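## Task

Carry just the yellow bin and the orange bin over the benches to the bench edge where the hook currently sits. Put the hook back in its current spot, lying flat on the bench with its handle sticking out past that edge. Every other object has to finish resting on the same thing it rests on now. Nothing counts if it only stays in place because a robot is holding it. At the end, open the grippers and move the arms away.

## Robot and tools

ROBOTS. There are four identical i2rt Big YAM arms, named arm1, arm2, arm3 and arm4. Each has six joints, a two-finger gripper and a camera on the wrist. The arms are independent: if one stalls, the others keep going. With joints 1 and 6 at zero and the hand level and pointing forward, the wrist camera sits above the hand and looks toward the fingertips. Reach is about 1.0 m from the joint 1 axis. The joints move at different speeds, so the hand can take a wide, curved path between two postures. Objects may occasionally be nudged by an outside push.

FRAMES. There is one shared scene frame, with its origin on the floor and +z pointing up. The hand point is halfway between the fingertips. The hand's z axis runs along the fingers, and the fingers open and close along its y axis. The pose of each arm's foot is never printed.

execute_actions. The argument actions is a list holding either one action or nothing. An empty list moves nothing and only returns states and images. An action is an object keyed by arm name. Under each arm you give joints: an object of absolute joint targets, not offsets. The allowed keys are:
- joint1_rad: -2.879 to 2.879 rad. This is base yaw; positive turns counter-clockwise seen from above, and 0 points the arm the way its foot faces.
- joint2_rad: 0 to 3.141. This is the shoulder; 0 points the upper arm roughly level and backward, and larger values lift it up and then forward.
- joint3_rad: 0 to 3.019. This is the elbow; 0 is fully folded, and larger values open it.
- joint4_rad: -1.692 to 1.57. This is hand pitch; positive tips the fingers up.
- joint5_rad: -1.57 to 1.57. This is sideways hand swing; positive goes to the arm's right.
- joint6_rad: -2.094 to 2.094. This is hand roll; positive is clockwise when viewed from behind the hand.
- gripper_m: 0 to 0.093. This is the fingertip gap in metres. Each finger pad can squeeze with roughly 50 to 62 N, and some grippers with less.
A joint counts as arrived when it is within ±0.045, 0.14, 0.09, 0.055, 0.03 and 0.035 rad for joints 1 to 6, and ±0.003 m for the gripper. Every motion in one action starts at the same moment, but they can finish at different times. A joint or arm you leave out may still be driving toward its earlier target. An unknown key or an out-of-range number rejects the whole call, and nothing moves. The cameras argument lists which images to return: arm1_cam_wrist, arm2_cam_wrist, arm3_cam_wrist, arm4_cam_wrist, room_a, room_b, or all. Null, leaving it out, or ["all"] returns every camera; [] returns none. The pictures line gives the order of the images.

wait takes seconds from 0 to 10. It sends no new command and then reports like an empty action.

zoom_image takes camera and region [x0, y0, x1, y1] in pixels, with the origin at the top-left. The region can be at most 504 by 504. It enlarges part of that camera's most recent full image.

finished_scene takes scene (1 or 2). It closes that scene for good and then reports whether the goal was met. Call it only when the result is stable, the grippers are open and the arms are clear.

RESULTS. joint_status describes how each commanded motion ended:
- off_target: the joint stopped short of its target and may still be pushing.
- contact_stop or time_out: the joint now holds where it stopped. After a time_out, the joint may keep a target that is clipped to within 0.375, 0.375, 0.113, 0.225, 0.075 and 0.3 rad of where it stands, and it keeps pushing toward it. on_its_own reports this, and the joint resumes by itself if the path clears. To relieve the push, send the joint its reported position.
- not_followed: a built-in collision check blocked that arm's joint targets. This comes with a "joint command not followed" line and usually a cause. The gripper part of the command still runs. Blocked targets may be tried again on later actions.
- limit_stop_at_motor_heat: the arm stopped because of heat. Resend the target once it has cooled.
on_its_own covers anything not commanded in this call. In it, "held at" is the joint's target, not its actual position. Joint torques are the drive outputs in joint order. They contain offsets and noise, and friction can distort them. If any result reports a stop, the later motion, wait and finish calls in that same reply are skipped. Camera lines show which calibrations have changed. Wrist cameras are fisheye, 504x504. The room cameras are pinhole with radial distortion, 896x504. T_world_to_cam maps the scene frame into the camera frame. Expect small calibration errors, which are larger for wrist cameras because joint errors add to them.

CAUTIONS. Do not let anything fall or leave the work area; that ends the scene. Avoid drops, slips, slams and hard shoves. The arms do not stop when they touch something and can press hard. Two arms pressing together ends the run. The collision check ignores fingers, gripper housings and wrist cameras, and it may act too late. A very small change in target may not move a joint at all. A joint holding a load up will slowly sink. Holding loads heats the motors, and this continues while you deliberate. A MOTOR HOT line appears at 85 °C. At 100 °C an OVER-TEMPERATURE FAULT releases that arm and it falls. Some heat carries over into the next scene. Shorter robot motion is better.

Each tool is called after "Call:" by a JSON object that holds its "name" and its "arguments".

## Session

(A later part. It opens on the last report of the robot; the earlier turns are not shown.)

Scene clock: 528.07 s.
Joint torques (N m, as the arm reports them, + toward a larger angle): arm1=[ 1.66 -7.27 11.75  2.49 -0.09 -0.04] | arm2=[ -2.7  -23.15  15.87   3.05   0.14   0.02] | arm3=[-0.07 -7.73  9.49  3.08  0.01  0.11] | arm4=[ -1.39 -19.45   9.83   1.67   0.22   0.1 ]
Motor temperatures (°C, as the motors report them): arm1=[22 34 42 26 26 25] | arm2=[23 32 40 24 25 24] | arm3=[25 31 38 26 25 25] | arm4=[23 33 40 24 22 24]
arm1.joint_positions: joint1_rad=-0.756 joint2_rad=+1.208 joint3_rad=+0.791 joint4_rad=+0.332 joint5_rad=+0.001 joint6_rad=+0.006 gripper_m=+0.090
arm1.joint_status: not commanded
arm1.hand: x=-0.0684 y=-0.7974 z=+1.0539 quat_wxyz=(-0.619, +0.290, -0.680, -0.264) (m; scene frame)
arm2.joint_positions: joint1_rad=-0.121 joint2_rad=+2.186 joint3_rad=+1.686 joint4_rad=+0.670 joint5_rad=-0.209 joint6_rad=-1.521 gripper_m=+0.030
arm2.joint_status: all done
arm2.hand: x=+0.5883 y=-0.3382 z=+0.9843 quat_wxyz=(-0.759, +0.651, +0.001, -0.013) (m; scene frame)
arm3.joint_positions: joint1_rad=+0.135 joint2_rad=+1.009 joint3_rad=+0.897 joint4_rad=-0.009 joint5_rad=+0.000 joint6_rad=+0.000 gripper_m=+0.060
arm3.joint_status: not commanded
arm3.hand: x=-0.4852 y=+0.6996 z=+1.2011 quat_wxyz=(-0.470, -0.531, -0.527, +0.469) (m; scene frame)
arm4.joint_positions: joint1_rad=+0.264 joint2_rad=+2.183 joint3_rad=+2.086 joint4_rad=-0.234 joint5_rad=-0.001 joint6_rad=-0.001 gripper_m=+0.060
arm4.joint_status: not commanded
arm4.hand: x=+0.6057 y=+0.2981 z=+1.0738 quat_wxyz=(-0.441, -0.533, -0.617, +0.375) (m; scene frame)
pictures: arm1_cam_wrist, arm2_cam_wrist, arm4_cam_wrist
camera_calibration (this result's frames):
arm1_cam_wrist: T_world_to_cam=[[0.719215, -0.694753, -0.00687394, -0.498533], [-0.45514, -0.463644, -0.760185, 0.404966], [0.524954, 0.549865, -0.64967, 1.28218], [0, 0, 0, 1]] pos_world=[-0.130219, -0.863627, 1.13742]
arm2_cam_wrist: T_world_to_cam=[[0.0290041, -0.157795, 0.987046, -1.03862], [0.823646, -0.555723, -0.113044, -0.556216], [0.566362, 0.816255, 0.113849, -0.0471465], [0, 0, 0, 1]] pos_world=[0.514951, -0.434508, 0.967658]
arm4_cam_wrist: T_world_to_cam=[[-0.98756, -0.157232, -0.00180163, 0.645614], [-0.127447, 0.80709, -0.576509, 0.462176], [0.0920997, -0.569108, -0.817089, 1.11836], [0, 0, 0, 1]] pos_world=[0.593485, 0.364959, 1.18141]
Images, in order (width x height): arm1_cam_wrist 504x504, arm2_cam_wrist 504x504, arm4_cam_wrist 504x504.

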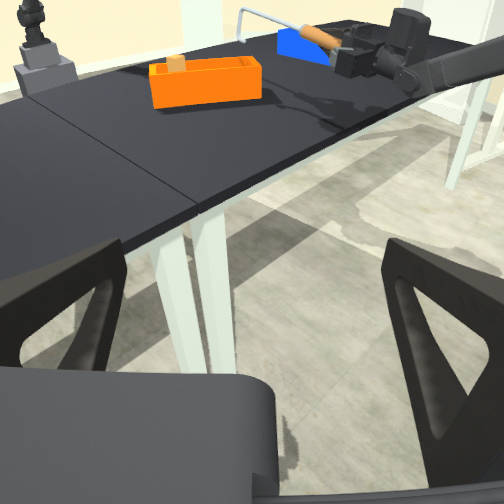

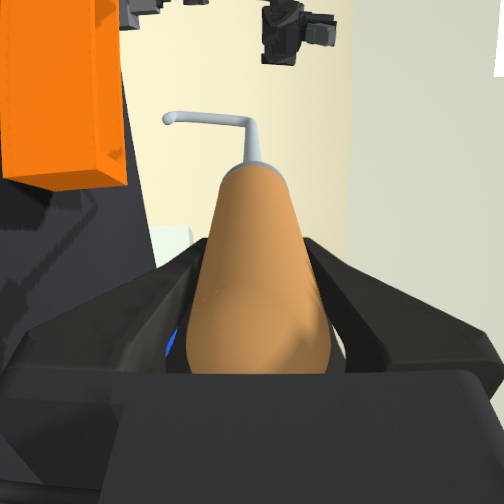

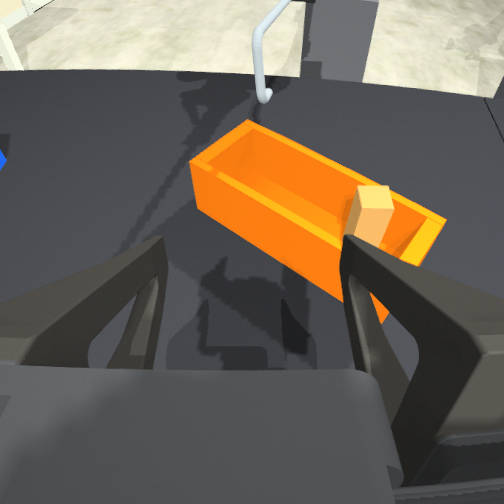

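Call:
{"name": "execute_actions", "arguments": {"actions": [{"arm2":{"joints":{"joint1_rad":-0.1,"joint3_rad":1.89,"joint4_rad":0.65}}}], "cameras": []}}

Call:
{"name": "execute_actions", "arguments": {"actions": [{"arm2":{"joints":{"joint2_rad":2.27}}}], "cameras": ["arm2_cam_wrist","arm4_cam_wrist","arm1_cam_wrist"]}}

Call:
{"name": "zoom_image", "arguments": {"camera": "arm1_cam_wrist", "region": [130, 0, 370, 130]}}

Scene clock: 535.47 s.
Joint torques (N m, as the arm reports them, + toward a larger angle): arm1=[ 1.62 -7.14 11.71  2.5  -0.09 -0.04] | arm2=[ -2.1  -23.44  18.06   2.59   0.14   0.02] | arm3=[ 0.   -7.73  9.5   3.09  0.01  0.1 ] | arm4=[ -0.55 -18.6    9.88   1.46   0.22   0.01]
Motor temperatures (°C, as the motors report them): arm1=[22 34 42 26 26 25] | arm2=[23 32 41 24 25 24] | arm3=[25 30 38 26 25 25] | arm4=[23 33 40 24 22 24]
arm1.joint_positions: joint1_rad=-0.756 joint2_rad=+1.208 joint3_rad=+0.791 joint4_rad=+0.332 joint5_rad=+0.001 joint6_rad=+0.006 gripper_m=+0.090
arm1.joint_status: not commanded
arm1.hand: x=-0.0684 y=-0.7974 z=+1.0539 quat_wxyz=(-0.619, +0.290, -0.680, -0.264) (m; scene frame)
arm2.joint_positions: joint1_rad=-0.102 joint2_rad=+2.181 joint3_rad=+1.820 joint4_rad=+0.620 joint5_rad=-0.209 joint6_rad=-1.521 gripper_m=+0.030
arm2.joint_status: all done
arm2.hand: x=+0.5747 y=-0.3189 z=+1.0538 quat_wxyz=(-0.786, +0.617, +0.014, -0.015) (m; scene frame)
arm3.joint_positions: joint1_rad=+0.135 joint2_rad=+1.009 joint3_rad=+0.897 joint4_rad=-0.009 joint5_rad=+0.000 joint6_rad=+0.000 gripper_m=+0.060
arm3.joint_status: not commanded
arm3.hand: x=-0.4852 y=+0.6996 z=+1.2011 quat_wxyz=(-0.470, -0.531, -0.527, +0.469) (m; scene frame)
arm4.joint_positions: joint1_rad=+0.264 joint2_rad=+2.183 joint3_rad=+2.086 joint4_rad=-0.234 joint5_rad=-0.001 joint6_rad=-0.001 gripper_m=+0.060
arm4.joint_status: not commanded
arm4.hand: x=+0.6057 y=+0.2981 z=+1.0738 quat_wxyz=(-0.441, -0.533, -0.617, +0.375) (m; scene frame)
pictures: none
No camera images: the call's "cameras" was empty. Leave "cameras" out to get every camera's image.

Scene clock: 536.70 s.
Joint torques (N m, as the arm reports them, + toward a larger angle): arm1=[ 1.48 -7.14 11.72  2.51 -0.09 -0.03] | arm2=[ -1.89 -25.5   16.69   3.01   0.1    0.03] | arm3=[ 0.03 -7.73  9.51  3.08  0.01  0.1 ] | arm4=[ -1.4  -18.53  10.16   1.61   0.21   0.03]
Motor temperatures (°C, as the motors report them): arm1=[22 34 42 26 26 25] | arm2=[23 32 41 24 25 24] | arm3=[25 30 38 26 25 25] | arm4=[23 33 40 24 22 24]
arm1.joint_positions: joint1_rad=-0.756 joint2_rad=+1.208 joint3_rad=+0.791 joint4_rad=+0.332 joint5_rad=+0.001 joint6_rad=+0.006 gripper_m=+0.090
arm1.joint_status: not commanded
arm1.hand: x=-0.0684 y=-0.7974 z=+1.0539 quat_wxyz=(-0.619, +0.290, -0.680, -0.264) (m; scene frame)
arm2.joint_positions: joint1_rad=-0.102 joint2_rad=+2.320 joint3_rad=+1.830 joint4_rad=+0.614 joint5_rad=-0.209 joint6_rad=-1.521 gripper_m=+0.030
arm2.joint_status: all done
arm2.hand: x=+0.5782 y=-0.2999 z=+0.9364 quat_wxyz=(-0.744, +0.668, +0.004, -0.023) (m; scene frame)
arm3.joint_positions: joint1_rad=+0.135 joint2_rad=+1.009 joint3_rad=+0.897 joint4_rad=-0.009 joint5_rad=+0.000 joint6_rad=+0.000 gripper_m=+0.060
arm3.joint_status: not commanded
arm3.hand: x=-0.4852 y=+0.6996 z=+1.2011 quat_wxyz=(-0.470, -0.531, -0.527, +0.469) (m; scene frame)
arm4.joint_positions: joint1_rad=+0.264 joint2_rad=+2.183 joint3_rad=+2.086 joint4_rad=-0.234 joint5_rad=-0.001 joint6_rad=-0.001 gripper_m=+0.060
arm4.joint_status: not commanded
arm4.hand: x=+0.6057 y=+0.2981 z=+1.0738 quat_wxyz=(-0.441, -0.533, -0.617, +0.375) (m; scene frame)
pictures: arm1_cam_wrist, arm2_cam_wrist, arm4_cam_wrist
camera_calibration (this result's frames):
arm1_cam_wrist: T_world_to_cam=[[0.719215, -0.694753, -0.00687394, -0.498533], [-0.45514, -0.463644, -0.760185, 0.404966], [0.524954, 0.549865, -0.64967, 1.28218], [0, 0, 0, 1]] pos_world=[-0.130219, -0.863627, 1.13742]
arm2_cam_wrist: T_world_to_cam=[[0.0403368, -0.111479, 0.992948, -0.983198], [0.833179, -0.54478, -0.0950095, -0.551222], [0.55153, 0.831136, 0.0709073, -0.014005], [0, 0, 0, 1]] pos_world=[0.50665, -0.398261, 0.924886]
arm4_cam_wrist: T_world_to_cam=[[-0.98756, -0.157232, -0.00180163, 0.645614], [-0.127447, 0.80709, -0.576509, 0.462176], [0.0920997, -0.569108, -0.817089, 1.11836], [0, 0, 0, 1]] pos_world=[0.593485, 0.364959, 1.18141]
Images, in order (width x height): arm1_cam_wrist 504x504, arm2_cam_wrist 504x504, arm4_cam_wrist 504x504.

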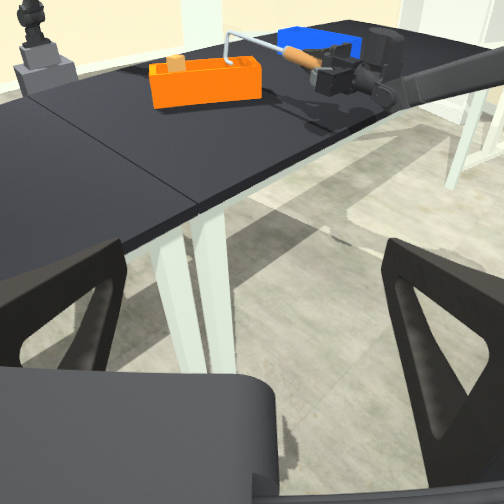

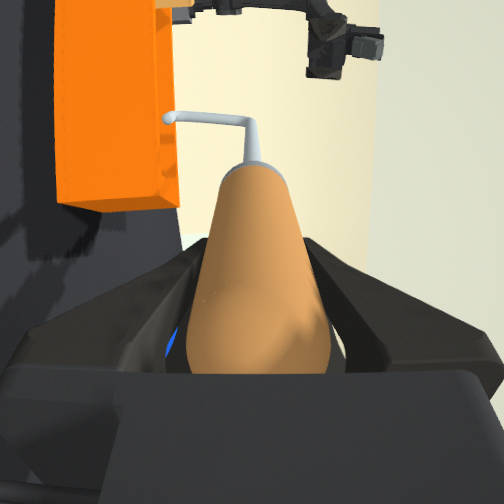

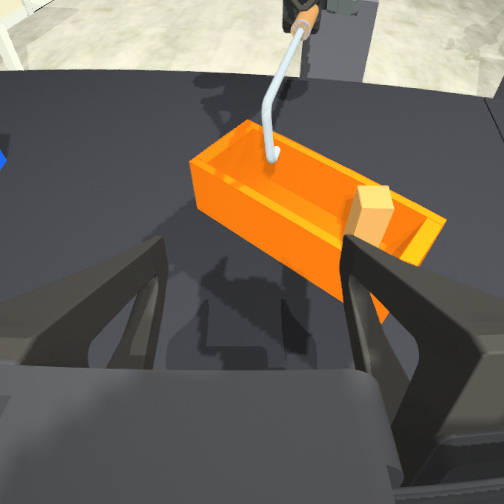

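Region (130, 0, 370, 130) of arm1_cam_wrist's 504x504 image, scaled by 2.100, with more detail than that image has; it fills the top 273 rows of this view, and the rest is white.

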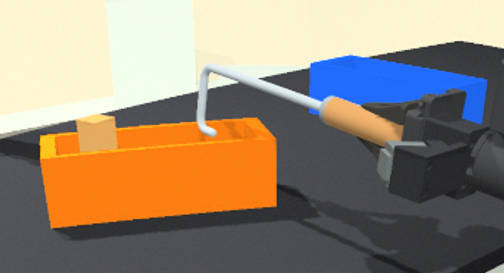

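Call:
{"name": "execute_actions", "arguments": {"actions": [{"arm2":{"joints":{"joint2_rad":2.335}}}], "cameras": ["arm4_cam_wrist","arm1_cam_wrist"]}}

Call:
{"name": "zoom_image", "arguments": {"camera": "arm1_cam_wrist", "region": [130, 0, 370, 130]}}

Scene clock: 540.03 s.
Joint torques (N m, as the arm reports them, + toward a larger angle): arm1=[ 1.56 -7.16 11.73  2.47 -0.09 -0.04] | arm2=[ -1.83 -24.26  16.24   3.01   0.1    0.02] | arm3=[-0.07 -7.71  9.49  3.08  0.01  0.1 ] | arm4=[ -0.1  -19.1   10.15   1.55   0.15   0.06]
Motor temperatures (°C, as the motors report them): arm1=[22 34 42 26 26 25] | arm2=[23 32 41 24 25 24] | arm3=[25 30 38 26 25 25] | arm4=[23 33 40 24 22 24]
arm1.joint_positions: joint1_rad=-0.756 joint2_rad=+1.208 joint3_rad=+0.791 joint4_rad=+0.332 joint5_rad=+0.001 joint6_rad=+0.006 gripper_m=+0.090
arm1.joint_status: not commanded
arm1.hand: x=-0.0684 y=-0.7974 z=+1.0539 quat_wxyz=(-0.619, +0.290, -0.680, -0.264) (m; scene frame)
arm2.joint_positions: joint1_rad=-0.102 joint2_rad=+2.367 joint3_rad=+1.830 joint4_rad=+0.614 joint5_rad=-0.209 joint6_rad=-1.521 gripper_m=+0.030
arm2.joint_status: all done
arm2.hand: x=+0.5787 y=-0.2977 z=+0.8944 quat_wxyz=(-0.728, +0.685, +0.000, -0.025) (m; scene frame)
arm3.joint_positions: joint1_rad=+0.135 joint2_rad=+1.009 joint3_rad=+0.897 joint4_rad=-0.009 joint5_rad=+0.000 joint6_rad=+0.000 gripper_m=+0.060
arm3.joint_status: not commanded
arm3.hand: x=-0.4852 y=+0.6996 z=+1.2011 quat_wxyz=(-0.470, -0.531, -0.527, +0.469) (m; scene frame)
arm4.joint_positions: joint1_rad=+0.264 joint2_rad=+2.183 joint3_rad=+2.086 joint4_rad=-0.234 joint5_rad=-0.001 joint6_rad=-0.001 gripper_m=+0.060
arm4.joint_status: not commanded
arm4.hand: x=+0.6057 y=+0.2981 z=+1.0738 quat_wxyz=(-0.441, -0.533, -0.617, +0.375) (m; scene frame)
pictures: arm1_cam_wrist, arm4_cam_wrist
camera_calibration (this result's frames):
arm1_cam_wrist: T_world_to_cam=[[0.719215, -0.694753, -0.00687394, -0.498533], [-0.45514, -0.463644, -0.760185, 0.404966], [0.524954, 0.549865, -0.64967, 1.28218], [0, 0, 0, 1]] pos_world=[-0.130219, -0.863627, 1.13742]
arm4_cam_wrist: T_world_to_cam=[[-0.98756, -0.157232, -0.00180163, 0.645614], [-0.127447, 0.80709, -0.576509, 0.462176], [0.0920997, -0.569108, -0.817089, 1.11836], [0, 0, 0, 1]] pos_world=[0.593485, 0.364959, 1.18141]
Images, in order (width x height): arm1_cam_wrist 504x504, arm4_cam_wrist 504x504.

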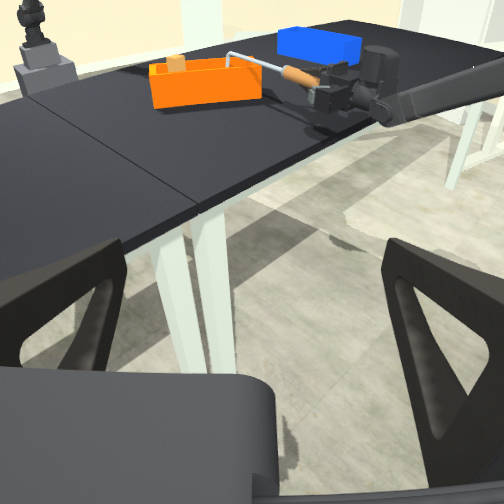

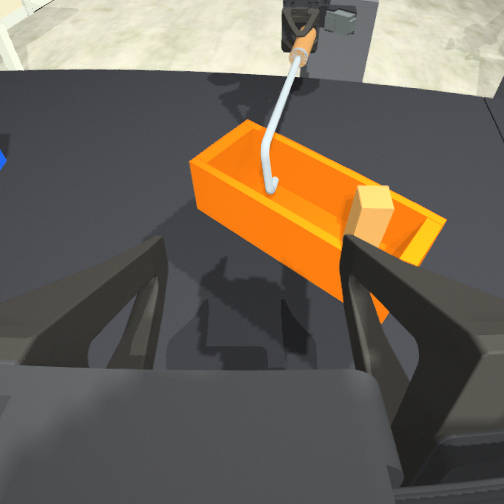

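Region (130, 0, 370, 130) of arm1_cam_wrist's 504x504 image, scaled by 2.100, with more detail than that image has; it fills the top 273 rows of this view, and the rest is white.

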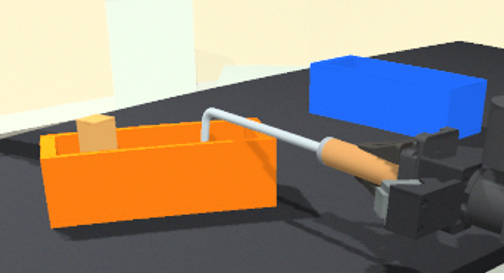

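Call:
{"name": "execute_actions", "arguments": {"actions": [{"arm2":{"joints":{"joint2_rad":2.17,"joint3_rad":1.56,"joint4_rad":0.78}}}], "cameras": ["arm4_cam_wrist"]}}

Call:
{"name": "execute_actions", "arguments": {"actions": [{"arm2":{"joints":{"joint2_rad":2.035,"joint3_rad":1.31,"joint4_rad":0.905}},"arm4":{"joints":{"joint4_rad":0.0}}}], "cameras": ["arm4_cam_wrist","arm1_cam_wrist"]}}

Scene clock: 544.27 s.
Joint torques (N m, as the arm reports them, + toward a larger angle): arm1=[ 1.67 -7.26 11.75  2.48 -0.09 -0.03] | arm2=[ -2.03 -21.5   12.34   3.37   0.11   0.02] | arm3=[-0.03 -7.76  9.5   3.07  0.01  0.1 ] | arm4=[ -0.07 -18.91  10.24   1.72   0.14   0.08]
Motor temperatures (°C, as the motors report them): arm1=[22 34 42 26 26 25] | arm2=[23 33 41 24 25 24] | arm3=[25 30 38 26 25 25] | arm4=[23 33 40 24 22 24]
arm1.joint_positions: joint1_rad=-0.756 joint2_rad=+1.208 joint3_rad=+0.791 joint4_rad=+0.332 joint5_rad=+0.001 joint6_rad=+0.006 gripper_m=+0.090
arm1.joint_status: not commanded
arm1.hand: x=-0.0684 y=-0.7974 z=+1.0539 quat_wxyz=(-0.619, +0.290, -0.680, -0.264) (m; scene frame)
arm2.joint_positions: joint1_rad=-0.102 joint2_rad=+2.195 joint3_rad=+1.534 joint4_rad=+0.729 joint5_rad=-0.209 joint6_rad=-1.521 gripper_m=+0.030
arm2.joint_status: all done
arm2.hand: x=+0.5668 y=-0.3648 z=+0.9055 quat_wxyz=(-0.725, +0.688, -0.001, -0.026) (m; scene frame)
arm3.joint_positions: joint1_rad=+0.135 joint2_rad=+1.009 joint3_rad=+0.897 joint4_rad=-0.009 joint5_rad=+0.000 joint6_rad=+0.000 gripper_m=+0.060
arm3.joint_status: not commanded
arm3.hand: x=-0.4852 y=+0.6996 z=+1.2011 quat_wxyz=(-0.470, -0.531, -0.527, +0.469) (m; scene frame)
arm4.joint_positions: joint1_rad=+0.264 joint2_rad=+2.183 joint3_rad=+2.086 joint4_rad=-0.234 joint5_rad=-0.001 joint6_rad=-0.001 gripper_m=+0.060
arm4.joint_status: not commanded
arm4.hand: x=+0.6057 y=+0.2981 z=+1.0738 quat_wxyz=(-0.441, -0.533, -0.617, +0.375) (m; scene frame)
pictures: arm4_cam_wrist
camera_calibration (this result's frames):
arm4_cam_wrist: T_world_to_cam=[[-0.98756, -0.157232, -0.00180163, 0.645614], [-0.127447, 0.80709, -0.576509, 0.462176], [0.0920997, -0.569108, -0.817089, 1.11836], [0, 0, 0, 1]] pos_world=[0.593485, 0.364959, 1.18141]
Images, in order (width x height): arm4_cam_wrist 504x504.

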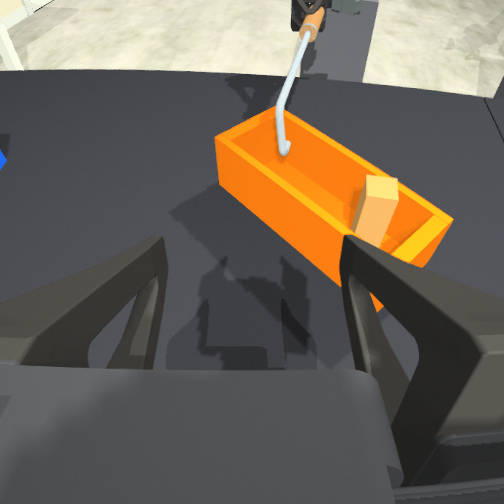

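Scene clock: 546.40 s.
Joint torques (N m, as the arm reports them, + toward a larger angle): arm1=[ 1.56 -7.24 11.71  2.47 -0.08 -0.04] | arm2=[ -1.93 -19.69  10.96   3.73   0.16   0.02] | arm3=[-0.06 -7.78  9.5   3.09  0.01  0.1 ] | arm4=[ -0.14 -19.48  10.26   3.17   0.2    0.04]
Motor temperatures (°C, as the motors report them): arm1=[22 33 42 26 26 25] | arm2=[23 33 41 24 25 24] | arm3=[25 30 38 26 25 25] | arm4=[23 33 40 24 22 24]
arm1.joint_positions: joint1_rad=-0.756 joint2_rad=+1.208 joint3_rad=+0.791 joint4_rad=+0.332 joint5_rad=+0.001 joint6_rad=+0.006 gripper_m=+0.090
arm1.joint_status: not commanded
arm1.hand: x=-0.0684 y=-0.7974 z=+1.0539 quat_wxyz=(-0.619, +0.290, -0.680, -0.264) (m; scene frame)
arm2.joint_positions: joint1_rad=-0.101 joint2_rad=+2.067 joint3_rad=+1.291 joint4_rad=+0.847 joint5_rad=-0.211 joint6_rad=-1.520 gripper_m=+0.030
arm2.joint_status: joint4_rad time_out (moved +0.118 of +0.176); the others done
arm2.on_its_own: joint4_rad reads +0.847 and still pushes toward +0.905 since a time_out
arm2.hand: x=+0.5545 y=-0.4290 z=+0.9077 quat_wxyz=(-0.726, +0.687, +0.000, -0.027) (m; scene frame)
arm3.joint_positions: joint1_rad=+0.135 joint2_rad=+1.009 joint3_rad=+0.897 joint4_rad=-0.009 joint5_rad=+0.000 joint6_rad=+0.000 gripper_m=+0.060
arm3.joint_status: not commanded
arm3.hand: x=-0.4852 y=+0.6996 z=+1.2011 quat_wxyz=(-0.470, -0.531, -0.527, +0.469) (m; scene frame)
arm4.joint_positions: joint1_rad=+0.264 joint2_rad=+2.183 joint3_rad=+2.086 joint4_rad=-0.027 joint5_rad=-0.001 joint6_rad=-0.001 gripper_m=+0.060
arm4.joint_status: all done
arm4.hand: x=+0.6071 y=+0.2865 z=+1.1233 quat_wxyz=(-0.503, -0.491, -0.568, +0.429) (m; scene frame)
pictures: arm1_cam_wrist, arm4_cam_wrist
camera_calibration (this result's frames):
arm1_cam_wrist: T_world_to_cam=[[0.719215, -0.694753, -0.00687394, -0.498533], [-0.45514, -0.463644, -0.760185, 0.404966], [0.524954, 0.549865, -0.64967, 1.28218], [0, 0, 0, 1]] pos_world=[-0.130219, -0.863627, 1.13742]
arm4_cam_wrist: T_world_to_cam=[[-0.987777, -0.155876, -0.000399321, 0.643403], [-0.105873, 0.672785, -0.732224, 0.700531], [0.114405, -0.723231, -0.681064, 1.02987], [0, 0, 0, 1]] pos_world=[0.591883, 0.37382, 1.21461]
Images, in order (width x height): arm1_cam_wrist 504x504, arm4_cam_wrist 504x504.

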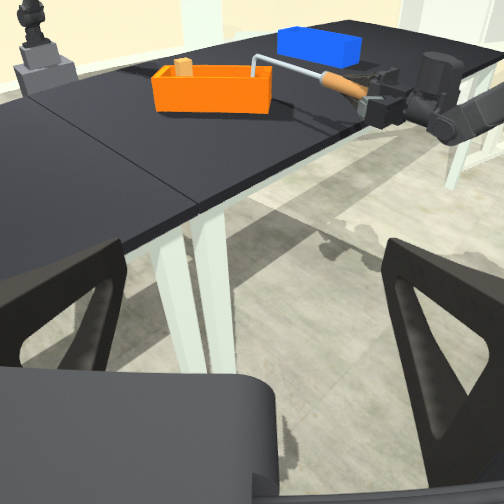

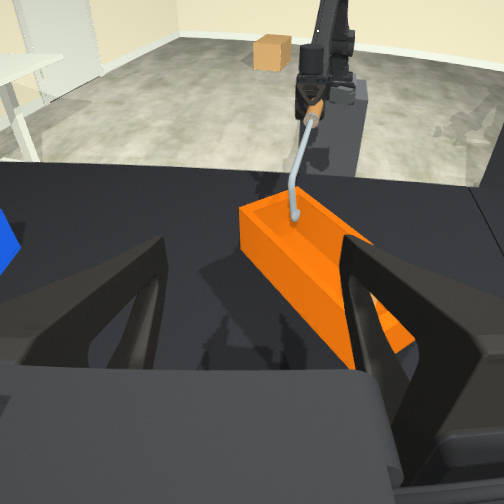

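Call:
{"name": "execute_actions", "arguments": {"actions": [{"arm2":{"joints":{"joint2_rad":1.95,"joint3_rad":1.075,"joint4_rad":1.0}},"arm4":{"joints":{"joint1_rad":0.17}}}], "cameras": ["arm4_cam_wrist","arm1_cam_wrist"]}}

Call:
{"name": "execute_actions", "arguments": {"actions": [{"arm2":{"joints":{"joint2_rad":1.865,"joint3_rad":0.92,"joint4_rad":1.08}}}], "cameras": ["arm4_cam_wrist","arm1_cam_wrist"]}}

Scene clock: 550.97 s.
Joint torques (N m, as the arm reports them, + toward a larger angle): arm1=[ 1.62 -7.18 11.73  2.49 -0.09 -0.04] | arm2=[ -2.03 -17.09  10.35   3.64   0.15   0.05] | arm3=[-0.16 -7.81  9.5   3.08  0.01  0.1 ] | arm4=[ -1.32 -19.44  10.09   2.96   0.2    0.03]
Motor temperatures (°C, as the motors report them): arm1=[22 33 42 26 26 25] | arm2=[23 33 40 24 25 24] | arm3=[25 30 38 26 25 25] | arm4=[23 33 41 24 22 24]
arm1.joint_positions: joint1_rad=-0.756 joint2_rad=+1.208 joint3_rad=+0.791 joint4_rad=+0.332 joint5_rad=+0.001 joint6_rad=+0.006 gripper_m=+0.090
arm1.joint_status: not commanded
arm1.hand: x=-0.0684 y=-0.7974 z=+1.0539 quat_wxyz=(-0.619, +0.290, -0.680, -0.264) (m; scene frame)
arm2.joint_positions: joint1_rad=-0.101 joint2_rad=+1.975 joint3_rad=+1.051 joint4_rad=+0.946 joint5_rad=-0.211 joint6_rad=-1.520 gripper_m=+0.030
arm2.joint_status: all done
arm2.hand: x=+0.5423 y=-0.4990 z=+0.8798 quat_wxyz=(-0.709, +0.704, -0.004, -0.030) (m; scene frame)
arm3.joint_positions: joint1_rad=+0.135 joint2_rad=+1.009 joint3_rad=+0.897 joint4_rad=-0.009 joint5_rad=+0.000 joint6_rad=+0.000 gripper_m=+0.060
arm3.joint_status: not commanded
arm3.hand: x=-0.4852 y=+0.6996 z=+1.2011 quat_wxyz=(-0.470, -0.531, -0.527, +0.469) (m; scene frame)
arm4.joint_positions: joint1_rad=+0.169 joint2_rad=+2.183 joint3_rad=+2.086 joint4_rad=-0.027 joint5_rad=-0.001 joint6_rad=-0.001 gripper_m=+0.060
arm4.joint_status: all done
arm4.hand: x=+0.5206 y=+0.2775 z=+1.1226 quat_wxyz=(-0.482, -0.517, -0.544, +0.452) (m; scene frame)
pictures: arm1_cam_wrist, arm4_cam_wrist
camera_calibration (this result's frames):
arm1_cam_wrist: T_world_to_cam=[[0.719215, -0.694753, -0.00687394, -0.498533], [-0.45514, -0.463644, -0.760185, 0.404966], [0.524954, 0.549865, -0.64967, 1.28218], [0, 0, 0, 1]] pos_world=[-0.130219, -0.863627, 1.13742]
arm4_cam_wrist: T_world_to_cam=[[-0.998084, -0.0618722, -0.0000452424, 0.535465], [-0.0421383, 0.680283, -0.731737, 0.661087], [0.045305, -0.730333, -0.681587, 1.0714], [0, 0, 0, 1]] pos_world=[0.513756, 0.365886, 1.21402]
Images, in order (width x height): arm1_cam_wrist 504x504, arm4_cam_wrist 504x504.

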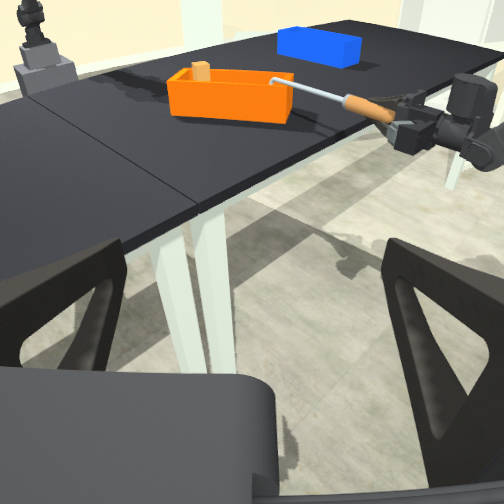

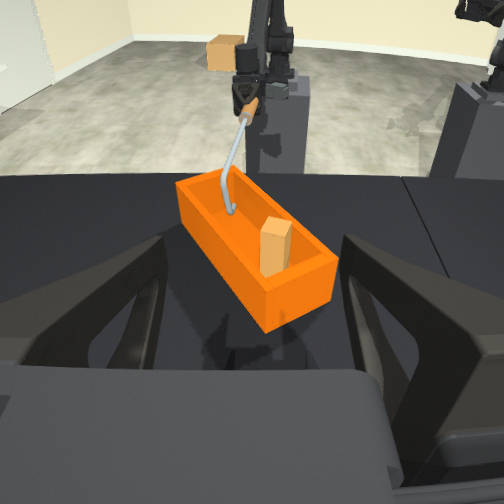

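Scene clock: 552.93 s.
Joint torques (N m, as the arm reports them, + toward a larger angle): arm1=[ 1.65 -7.19 11.72  2.51 -0.08 -0.03] | arm2=[ -2.46 -16.39   9.24   3.91   0.14   0.03] | arm3=[-0.03 -7.76  9.5   3.08  0.01  0.1 ] | arm4=[ -1.38 -18.93  10.11   3.25   0.2    0.03]
Motor temperatures (°C, as the motors report them): arm1=[22 33 42 26 26 25] | arm2=[23 32 40 24 25 24] | arm3=[25 30 38 26 25 25] | arm4=[23 33 41 24 22 24]
arm1.joint_positions: joint1_rad=-0.756 joint2_rad=+1.208 joint3_rad=+0.791 joint4_rad=+0.332 joint5_rad=+0.001 joint6_rad=+0.006 gripper_m=+0.090
arm1.joint_status: not commanded
arm1.hand: x=-0.0684 y=-0.7974 z=+1.0539 quat_wxyz=(-0.619, +0.290, -0.680, -0.264) (m; scene frame)
arm2.joint_positions: joint1_rad=-0.101 joint2_rad=+1.899 joint3_rad=+0.901 joint4_rad=+1.018 joint5_rad=-0.211 joint6_rad=-1.520 gripper_m=+0.030
arm2.joint_status: joint4_rad time_out (moved +0.072 of +0.134); the others done
arm2.on_its_own: joint4_rad reads +1.018 and still pushes toward +1.080 since a time_out
arm2.hand: x=+0.5340 y=-0.5462 z=+0.8797 quat_wxyz=(-0.709, +0.705, -0.004, -0.030) (m; scene frame)
arm3.joint_positions: joint1_rad=+0.135 joint2_rad=+1.009 joint3_rad=+0.897 joint4_rad=-0.009 joint5_rad=+0.000 joint6_rad=+0.000 gripper_m=+0.060
arm3.joint_status: not commanded
arm3.hand: x=-0.4852 y=+0.6996 z=+1.2011 quat_wxyz=(-0.470, -0.531, -0.527, +0.469) (m; scene frame)
arm4.joint_positions: joint1_rad=+0.169 joint2_rad=+2.183 joint3_rad=+2.086 joint4_rad=-0.027 joint5_rad=-0.001 joint6_rad=-0.001 gripper_m=+0.060
arm4.joint_status: not commanded
arm4.hand: x=+0.5206 y=+0.2775 z=+1.1226 quat_wxyz=(-0.482, -0.517, -0.544, +0.452) (m; scene frame)
pictures: arm1_cam_wrist, arm4_cam_wrist
camera_calibration (this result's frames):
arm1_cam_wrist: T_world_to_cam=[[0.719215, -0.694753, -0.00687394, -0.498533], [-0.45514, -0.463644, -0.760185, 0.404966], [0.524954, 0.549865, -0.64967, 1.28218], [0, 0, 0, 1]] pos_world=[-0.130219, -0.863627, 1.13742]
arm4_cam_wrist: T_world_to_cam=[[-0.998084, -0.0618722, -0.0000452424, 0.535465], [-0.0421383, 0.680283, -0.731737, 0.661087], [0.045305, -0.730333, -0.681587, 1.0714], [0, 0, 0, 1]] pos_world=[0.513756, 0.365886, 1.21402]
Images, in order (width x height): arm1_cam_wrist 504x504, arm4_cam_wrist 504x504.

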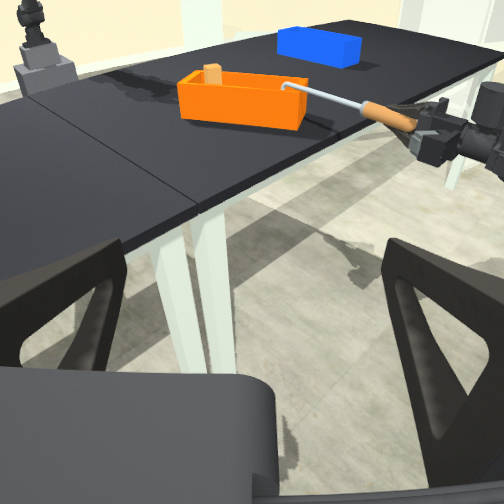

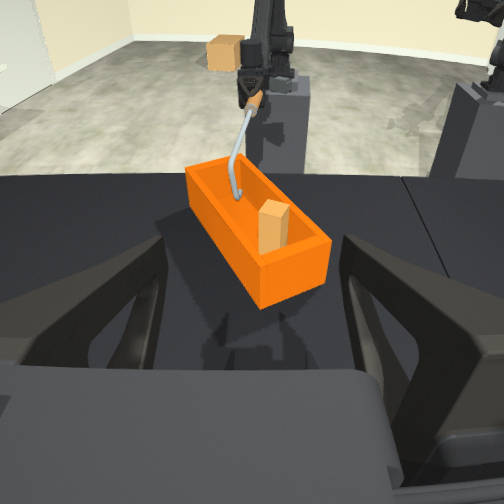

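Call:
{"name": "execute_actions", "arguments": {"actions": [{"arm2":{"joints":{"joint2_rad":1.77,"joint3_rad":0.73,"joint4_rad":1.16}}}], "cameras": ["arm4_cam_wrist","arm1_cam_wrist","room_b"]}}

Call:
{"name": "zoom_image", "arguments": {"camera": "arm1_cam_wrist", "region": [170, 50, 410, 180]}}

Scene clock: 559.73 s.
Joint torques (N m, as the arm reports them, + toward a larger angle): arm1=[ 1.57 -7.03 11.72  2.47 -0.09 -0.03] | arm2=[ -2.46 -13.43   8.42   3.59   0.16   0.05] | arm3=[-0.03 -7.73  9.51  3.1   0.02  0.1 ] | arm4=[ -0.96 -18.45   9.93   3.09   0.18   0.02]
Motor temperatures (°C, as the motors report them): arm1=[22 33 42 26 26 25] | arm2=[23 32 39 24 25 24] | arm3=[25 29 38 26 25 25] | arm4=[23 33 41 24 22 24]
arm1.joint_positions: joint1_rad=-0.756 joint2_rad=+1.208 joint3_rad=+0.791 joint4_rad=+0.332 joint5_rad=+0.001 joint6_rad=+0.006 gripper_m=+0.090
arm1.joint_status: not commanded
arm1.hand: x=-0.0684 y=-0.7974 z=+1.0539 quat_wxyz=(-0.619, +0.290, -0.680, -0.264) (m; scene frame)
arm2.joint_positions: joint1_rad=-0.101 joint2_rad=+1.793 joint3_rad=+0.712 joint4_rad=+1.102 joint5_rad=-0.211 joint6_rad=-1.520 gripper_m=+0.030
arm2.joint_status: joint4_rad time_out (moved +0.085 of +0.142); the others done
arm2.on_its_own: joint4_rad reads +1.102 and still pushes toward +1.160 since a time_out
arm2.hand: x=+0.5229 y=-0.6094 z=+0.8822 quat_wxyz=(-0.709, +0.705, -0.004, -0.030) (m; scene frame)
arm3.joint_positions: joint1_rad=+0.135 joint2_rad=+1.009 joint3_rad=+0.897 joint4_rad=-0.009 joint5_rad=+0.000 joint6_rad=+0.000 gripper_m=+0.060
arm3.joint_status: not commanded
arm3.hand: x=-0.4852 y=+0.6996 z=+1.2011 quat_wxyz=(-0.470, -0.531, -0.527, +0.469) (m; scene frame)
arm4.joint_positions: joint1_rad=+0.169 joint2_rad=+2.183 joint3_rad=+2.086 joint4_rad=-0.027 joint5_rad=-0.001 joint6_rad=-0.001 gripper_m=+0.060
arm4.joint_status: not commanded
arm4.hand: x=+0.5206 y=+0.2775 z=+1.1226 quat_wxyz=(-0.482, -0.517, -0.544, +0.452) (m; scene frame)
pictures: arm1_cam_wrist, arm4_cam_wrist, room_b
camera_calibration (this result's frames):
arm1_cam_wrist: T_world_to_cam=[[0.719215, -0.694753, -0.00687394, -0.498533], [-0.45514, -0.463644, -0.760185, 0.404966], [0.524954, 0.549865, -0.64967, 1.28218], [0, 0, 0, 1]] pos_world=[-0.130219, -0.863627, 1.13742]
arm4_cam_wrist: T_world_to_cam=[[-0.998084, -0.0618722, -0.0000452424, 0.535465], [-0.0421383, 0.680283, -0.731737, 0.661087], [0.045305, -0.730333, -0.681587, 1.0714], [0, 0, 0, 1]] pos_world=[0.513756, 0.365886, 1.21402]
Images, in order (width x height): arm1_cam_wrist 504x504, arm4_cam_wrist 504x504, room_b 896x504.

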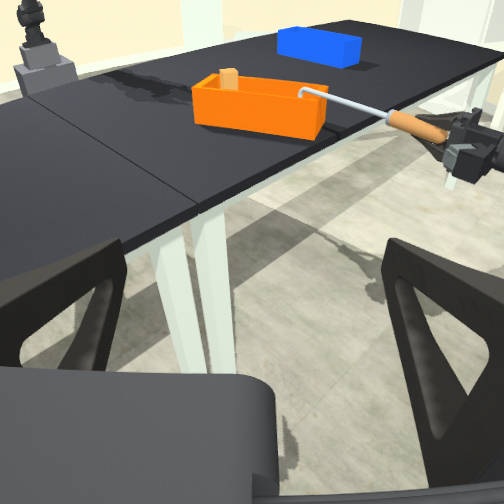

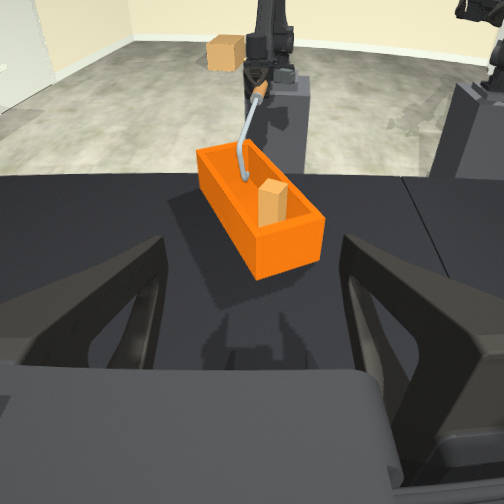

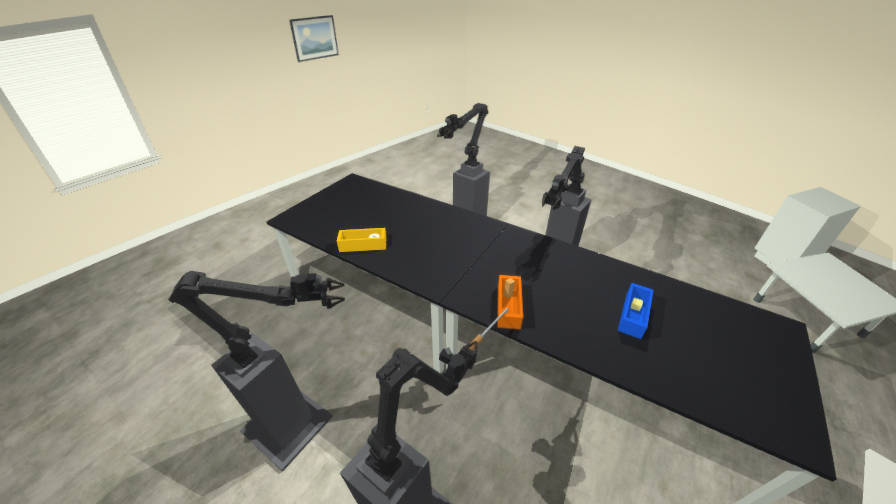

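Region (170, 50, 410, 180) of arm1_cam_wrist's 504x504 image, scaled by 2.100, with more detail than that image has; it fills the top 273 rows of this view, and the rest is white.

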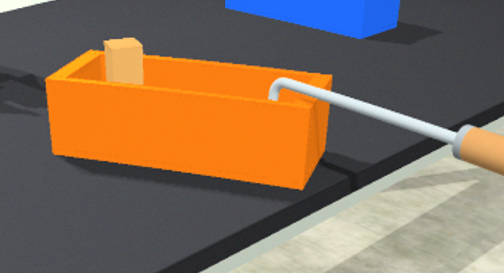

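Call:
{"name": "execute_actions", "arguments": {"actions": [{"arm2":{"joints":{"joint3_rad":1.05,"joint4_rad":1.1}},"arm1":{"joints":{"joint1_rad":-0.6,"joint2_rad":0.95,"joint3_rad":0.8,"joint4_rad":0.05}},"arm4":{"joints":{"joint1_rad":-0.2,"joint4_rad":-0.05}}}], "cameras": ["arm2_cam_wrist","arm1_cam_wrist","room_b"]}}

Scene clock: 572.93 s.
Joint torques (N m, as the arm reports them, + toward a larger angle): arm1=[ 0.41 -2.   12.49  1.61 -0.05 -0.04] | arm2=[ -2.26 -15.57  12.98   2.73   0.24   0.03] | arm3=[-0.01 -7.73  9.49  3.09  0.01  0.1 ] | arm4=[  0.37 -19.16  10.13   1.78   0.12   0.07]
Motor temperatures (°C, as the motors report them): arm1=[22 33 42 26 26 25] | arm2=[23 31 37 24 25 24] | arm3=[25 29 38 26 25 25] | arm4=[23 33 41 24 22 24]
arm1.joint_positions: joint1_rad=-0.593 joint2_rad=+0.937 joint3_rad=+0.791 joint4_rad=+0.057 joint5_rad=+0.000 joint6_rad=+0.006 gripper_m=+0.090
arm1.joint_status: all done
arm1.hand: x=-0.1770 y=-0.7985 z=+1.1197 quat_wxyz=(-0.593, +0.345, -0.656, -0.314) (m; scene frame)
arm2.joint_positions: joint1_rad=-0.101 joint2_rad=+1.789 joint3_rad=+1.008 joint4_rad=+1.065 joint5_rad=-0.211 joint6_rad=-1.520 gripper_m=+0.030
arm2.joint_status: all done
arm2.hand: x=+0.5369 y=-0.5282 z=+1.0123 quat_wxyz=(-0.794, +0.608, +0.016, -0.015) (m; scene frame)
arm3.joint_positions: joint1_rad=+0.135 joint2_rad=+1.009 joint3_rad=+0.897 joint4_rad=-0.009 joint5_rad=+0.000 joint6_rad=+0.000 gripper_m=+0.060
arm3.joint_status: not commanded
arm3.hand: x=-0.4852 y=+0.6996 z=+1.2011 quat_wxyz=(-0.470, -0.531, -0.527, +0.469) (m; scene frame)
arm4.joint_positions: joint1_rad=-0.200 joint2_rad=+2.183 joint3_rad=+2.086 joint4_rad=-0.034 joint5_rad=+0.001 joint6_rad=-0.001 gripper_m=+0.060
arm4.joint_status: all done
arm4.hand: x=+0.1853 y=+0.3215 z=+1.1186 quat_wxyz=(-0.387, -0.611, -0.442, +0.531) (m; scene frame)
pictures: arm1_cam_wrist, arm2_cam_wrist, room_b
camera_calibration (this result's frames):
arm1_cam_wrist: T_world_to_cam=[[0.822968, -0.568025, -0.00850677, -0.299407], [-0.376193, -0.533694, -0.757396, 0.359995], [0.42568, 0.626513, -0.6529, 1.42979], [0, 0, 0, 1]] pos_world=[-0.226802, -0.873724, 1.20362]
arm2_cam_wrist: T_world_to_cam=[[0.0148602, -0.265619, 0.963964, -1.12074], [0.838214, -0.522301, -0.156841, -0.562216], [0.545139, 0.810338, 0.214884, 0.0398054], [0, 0, 0, 1]] pos_world=[0.466212, -0.623592, 0.983624]
Images, in order (width x height): arm1_cam_wrist 504x504, arm2_cam_wrist 504x504, room_b 896x504.

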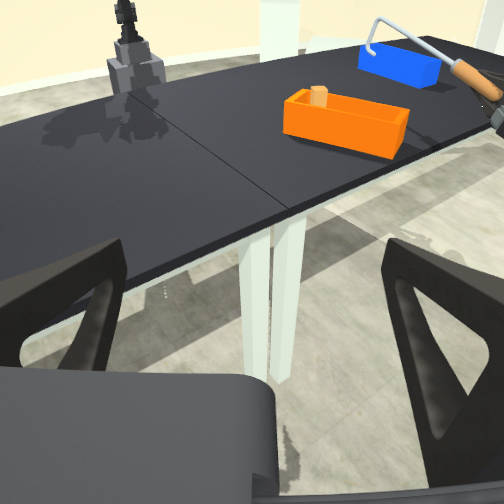

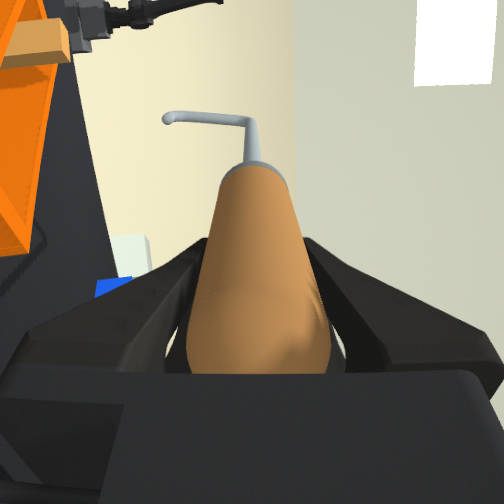

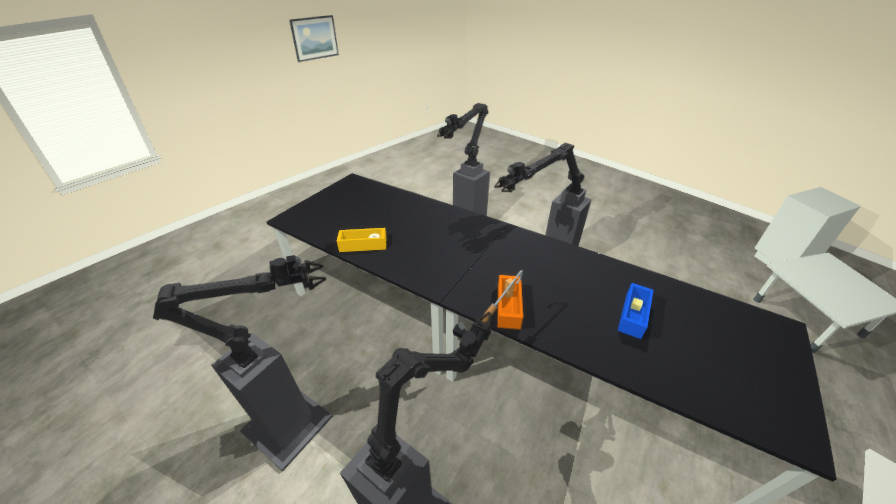

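Call:
{"name": "execute_actions", "arguments": {"actions": [{"arm2":{"joints":{"joint1_rad":0.599,"joint3_rad":1.45,"joint4_rad":0.9,"joint5_rad":0.512}}}], "cameras": []}}

Call:
{"name": "execute_actions", "arguments": {"actions": [{"arm2":{"joints":{"joint2_rad":2.43,"joint3_rad":1.78,"joint4_rad":1.02}}}], "cameras": ["arm2_cam_wrist","arm1_cam_wrist","arm4_cam_wrist"]}}

Scene clock: 581.20 s.
Joint torques (N m, as the arm reports them, + toward a larger angle): arm1=[ 0.54 -1.92 12.47  1.56 -0.06 -0.04] | arm2=[ -2.13 -17.55  15.99   2.32  -0.31   0.03] | arm3=[-0.06 -7.75  9.5   3.07  0.02  0.1 ] | arm4=[ -0.94 -18.54  10.02   1.35   0.07   0.02]
Motor temperatures (°C, as the motors report them): arm1=[22 32 43 26 25 25] | arm2=[23 31 38 24 25 24] | arm3=[25 29 38 26 25 25] | arm4=[23 33 41 24 22 24]
arm1.joint_positions: joint1_rad=-0.593 joint2_rad=+0.937 joint3_rad=+0.791 joint4_rad=+0.057 joint5_rad=+0.000 joint6_rad=+0.006 gripper_m=+0.090
arm1.joint_status: not commanded
arm1.hand: x=-0.1770 y=-0.7985 z=+1.1197 quat_wxyz=(-0.593, +0.345, -0.656, -0.314) (m; scene frame)
arm2.joint_positions: joint1_rad=+0.599 joint2_rad=+1.796 joint3_rad=+1.399 joint4_rad=+0.872 joint5_rad=+0.520 joint6_rad=-1.520 gripper_m=+0.030
arm2.joint_status: all done
arm2.hand: x=+0.1665 y=-0.5272 z=+1.1672 quat_wxyz=(-0.825, +0.547, -0.096, -0.106) (m; scene frame)
arm3.joint_positions: joint1_rad=+0.135 joint2_rad=+1.009 joint3_rad=+0.897 joint4_rad=-0.009 joint5_rad=+0.000 joint6_rad=+0.000 gripper_m=+0.060
arm3.joint_status: not commanded
arm3.hand: x=-0.4852 y=+0.6996 z=+1.2011 quat_wxyz=(-0.470, -0.531, -0.527, +0.469) (m; scene frame)
arm4.joint_positions: joint1_rad=-0.200 joint2_rad=+2.183 joint3_rad=+2.086 joint4_rad=-0.034 joint5_rad=+0.001 joint6_rad=-0.001 gripper_m=+0.060
arm4.joint_status: not commanded
arm4.hand: x=+0.1853 y=+0.3215 z=+1.1186 quat_wxyz=(-0.387, -0.611, -0.442, +0.531) (m; scene frame)
pictures: none
No camera images: the call's "cameras" was empty. Leave "cameras" out to get every camera's image.

Scene clock: 582.97 s.
Joint torques (N m, as the arm reports them, + toward a larger angle): arm1=[ 0.58 -2.04 12.48  1.56 -0.06 -0.04] | arm2=[ -1.71 -24.33  13.44   2.23  -0.12   0.03] | arm3=[-0.03 -7.72  9.5   3.07  0.02  0.1 ] | arm4=[ -0.19 -18.96  10.04   1.74   0.15   0.06]
Motor temperatures (°C, as the motors report them): arm1=[22 32 43 26 25 25] | arm2=[23 32 38 24 25 24] | arm3=[25 29 38 26 25 25] | arm4=[23 33 41 24 22 24]
arm1.joint_positions: joint1_rad=-0.593 joint2_rad=+0.937 joint3_rad=+0.791 joint4_rad=+0.057 joint5_rad=+0.000 joint6_rad=+0.006 gripper_m=+0.090
arm1.joint_status: not commanded
arm1.hand: x=-0.1770 y=-0.7985 z=+1.1197 quat_wxyz=(-0.593, +0.345, -0.656, -0.314) (m; scene frame)
arm2.joint_positions: joint1_rad=+0.596 joint2_rad=+2.461 joint3_rad=+1.737 joint4_rad=+1.001 joint5_rad=+0.516 joint6_rad=-1.523 gripper_m=+0.030
arm2.joint_status: all done
arm2.hand: x=+0.0996 y=-0.4126 z=+0.8506 quat_wxyz=(-0.779, +0.620, -0.062, -0.069) (m; scene frame)
arm3.joint_positions: joint1_rad=+0.135 joint2_rad=+1.009 joint3_rad=+0.897 joint4_rad=-0.009 joint5_rad=+0.000 joint6_rad=+0.000 gripper_m=+0.060
arm3.joint_status: not commanded
arm3.hand: x=-0.4852 y=+0.6996 z=+1.2011 quat_wxyz=(-0.470, -0.531, -0.527, +0.469) (m; scene frame)
arm4.joint_positions: joint1_rad=-0.200 joint2_rad=+2.183 joint3_rad=+2.086 joint4_rad=-0.034 joint5_rad=+0.001 joint6_rad=-0.001 gripper_m=+0.060
arm4.joint_status: not commanded
arm4.hand: x=+0.1853 y=+0.3215 z=+1.1186 quat_wxyz=(-0.387, -0.611, -0.442, +0.531) (m; scene frame)
pictures: arm1_cam_wrist, arm2_cam_wrist, arm4_cam_wrist
camera_calibration (this result's frames):
arm1_cam_wrist: T_world_to_cam=[[0.822968, -0.568025, -0.00850677, -0.299407], [-0.376193, -0.533694, -0.757396, 0.359995], [0.42568, 0.626513, -0.6529, 1.42979], [0, 0, 0, 1]] pos_world=[-0.226802, -0.873724, 1.20362]
arm2_cam_wrist: T_world_to_cam=[[0.195876, -0.227533, 0.953867, -0.92135], [0.791192, -0.538003, -0.290805, -0.048434], [0.57935, 0.811654, 0.07464, 0.33575], [0, 0, 0, 1]] pos_world=[0.0242746, -0.508207, 0.8397]
arm4_cam_wrist: T_world_to_cam=[[-0.952466, 0.304638, 0.00215067, 0.0747863], [0.208293, 0.656357, -0.725127, 0.56808], [-0.222313, -0.690211, -0.688612, 1.16053], [0, 0, 0, 1]] pos_world=[0.210905, 0.405364, 1.21092]
Images, in order (width x height): arm1_cam_wrist 504x504, arm2_cam_wrist 504x504, arm4_cam_wrist 504x504.

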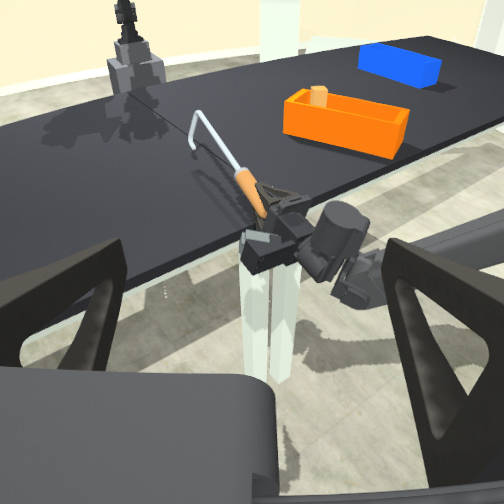

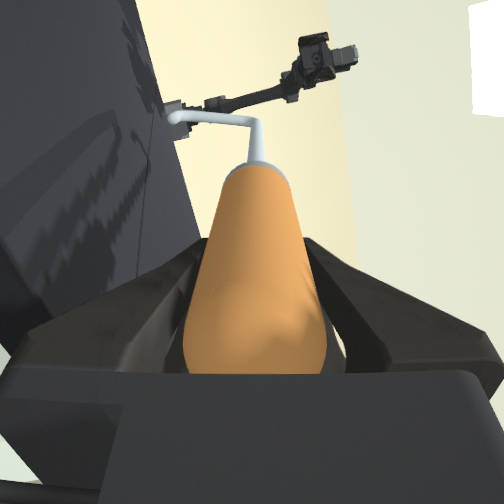

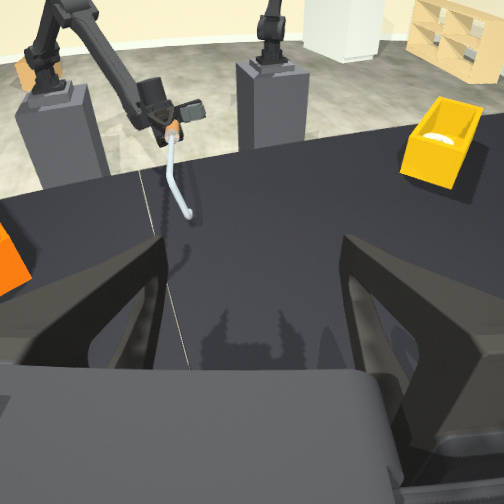

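Call:
{"name": "execute_actions", "arguments": {"actions": [{"arm2":{"joints":{"joint2_rad":2.475,"joint6_rad":-0.1}}}], "cameras": ["arm2_cam_wrist","arm1_cam_wrist","arm4_cam_wrist"]}}

Call:
{"name": "zoom_image", "arguments": {"camera": "arm1_cam_wrist", "region": [130, 90, 370, 290]}}

Scene clock: 588.47 s.
Joint torques (N m, as the arm reports them, + toward a larger angle): arm1=[ 0.53 -2.03 12.5   1.59 -0.05 -0.04] | arm2=[ -1.84 -23.16  13.17   2.19  -0.11   0.02] | arm3=[-0.06 -7.76  9.5   3.1   0.01  0.1 ] | arm4=[ -1.11 -19.06  10.13   1.78   0.13   0.02]
Motor temperatures (°C, as the motors report them): arm1=[22 32 43 26 25 25] | arm2=[23 32 39 24 25 24] | arm3=[25 29 38 26 25 25] | arm4=[23 33 41 24 22 24]
arm1.joint_positions: joint1_rad=-0.593 joint2_rad=+0.937 joint3_rad=+0.791 joint4_rad=+0.057 joint5_rad=+0.000 joint6_rad=+0.006 gripper_m=+0.090
arm1.joint_status: not commanded
arm1.hand: x=-0.1770 y=-0.7985 z=+1.1197 quat_wxyz=(-0.593, +0.345, -0.656, -0.314) (m; scene frame)
arm2.joint_positions: joint1_rad=+0.596 joint2_rad=+2.500 joint3_rad=+1.737 joint4_rad=+1.000 joint5_rad=+0.516 joint6_rad=-0.112 gripper_m=+0.030
arm2.joint_status: all done
arm2.hand: x=+0.0996 y=-0.4139 z=+0.8177 quat_wxyz=(-0.545, +0.447, -0.453, -0.546) (m; scene frame)
arm3.joint_positions: joint1_rad=+0.135 joint2_rad=+1.009 joint3_rad=+0.897 joint4_rad=-0.009 joint5_rad=+0.000 joint6_rad=+0.000 gripper_m=+0.060
arm3.joint_status: not commanded
arm3.hand: x=-0.4852 y=+0.6996 z=+1.2011 quat_wxyz=(-0.470, -0.531, -0.527, +0.469) (m; scene frame)
arm4.joint_positions: joint1_rad=-0.200 joint2_rad=+2.183 joint3_rad=+2.086 joint4_rad=-0.034 joint5_rad=+0.001 joint6_rad=-0.001 gripper_m=+0.060
arm4.joint_status: not commanded
arm4.hand: x=+0.1853 y=+0.3215 z=+1.1186 quat_wxyz=(-0.387, -0.611, -0.442, +0.531) (m; scene frame)
pictures: arm1_cam_wrist, arm2_cam_wrist, arm4_cam_wrist
camera_calibration (this result's frames):
arm1_cam_wrist: T_world_to_cam=[[0.822968, -0.568025, -0.00850677, -0.299407], [-0.376193, -0.533694, -0.757396, 0.359995], [0.42568, 0.626513, -0.6529, 1.42979], [0, 0, 0, 1]] pos_world=[-0.226802, -0.873724, 1.20362]
arm2_cam_wrist: T_world_to_cam=[[0.999776, -0.00734391, -0.0198448, -0.0830205], [-0.0211017, -0.415643, -0.909283, 0.578578], [-0.00157064, 0.909498, -0.415704, 0.838577], [0, 0, 0, 1]] pos_world=[0.096528, -0.522813, 0.873044]
arm4_cam_wrist: T_world_to_cam=[[-0.952466, 0.304638, 0.00215067, 0.0747863], [0.208293, 0.656357, -0.725127, 0.56808], [-0.222313, -0.690211, -0.688612, 1.16053], [0, 0, 0, 1]] pos_world=[0.210905, 0.405364, 1.21092]
Images, in order (width x height): arm1_cam_wrist 504x504, arm2_cam_wrist 504x504, arm4_cam_wrist 504x504.

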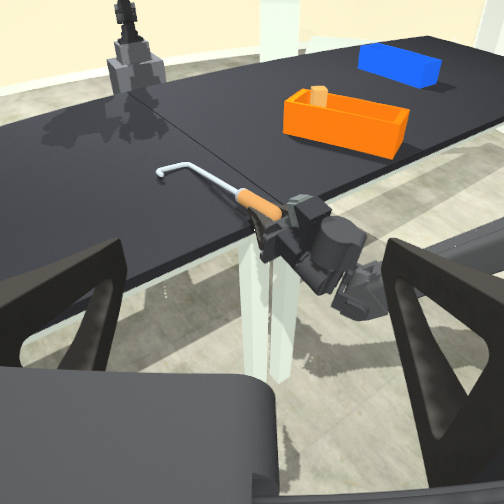

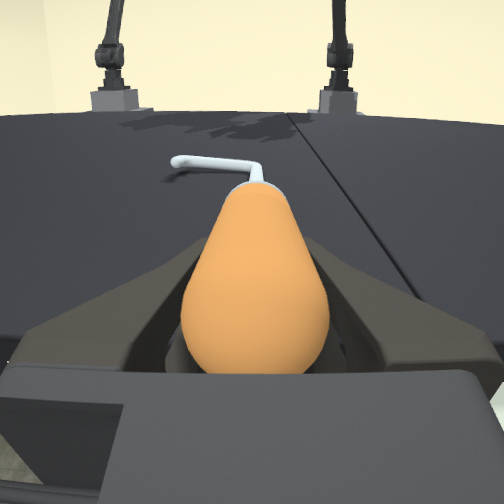

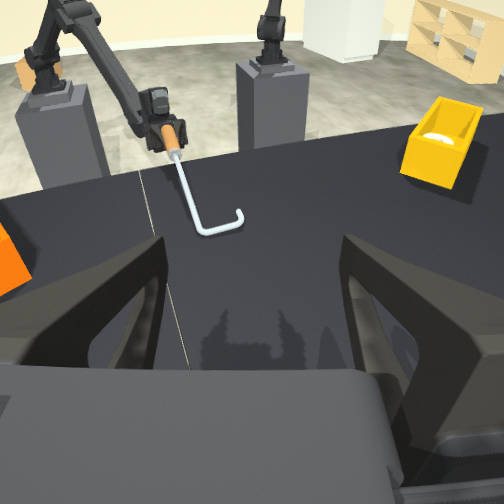

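Region (130, 90, 370, 290) of arm1_cam_wrist's 504x504 image, scaled by 2.100, with more detail than that image has.

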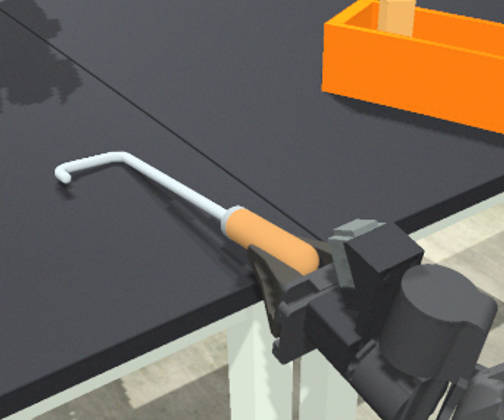

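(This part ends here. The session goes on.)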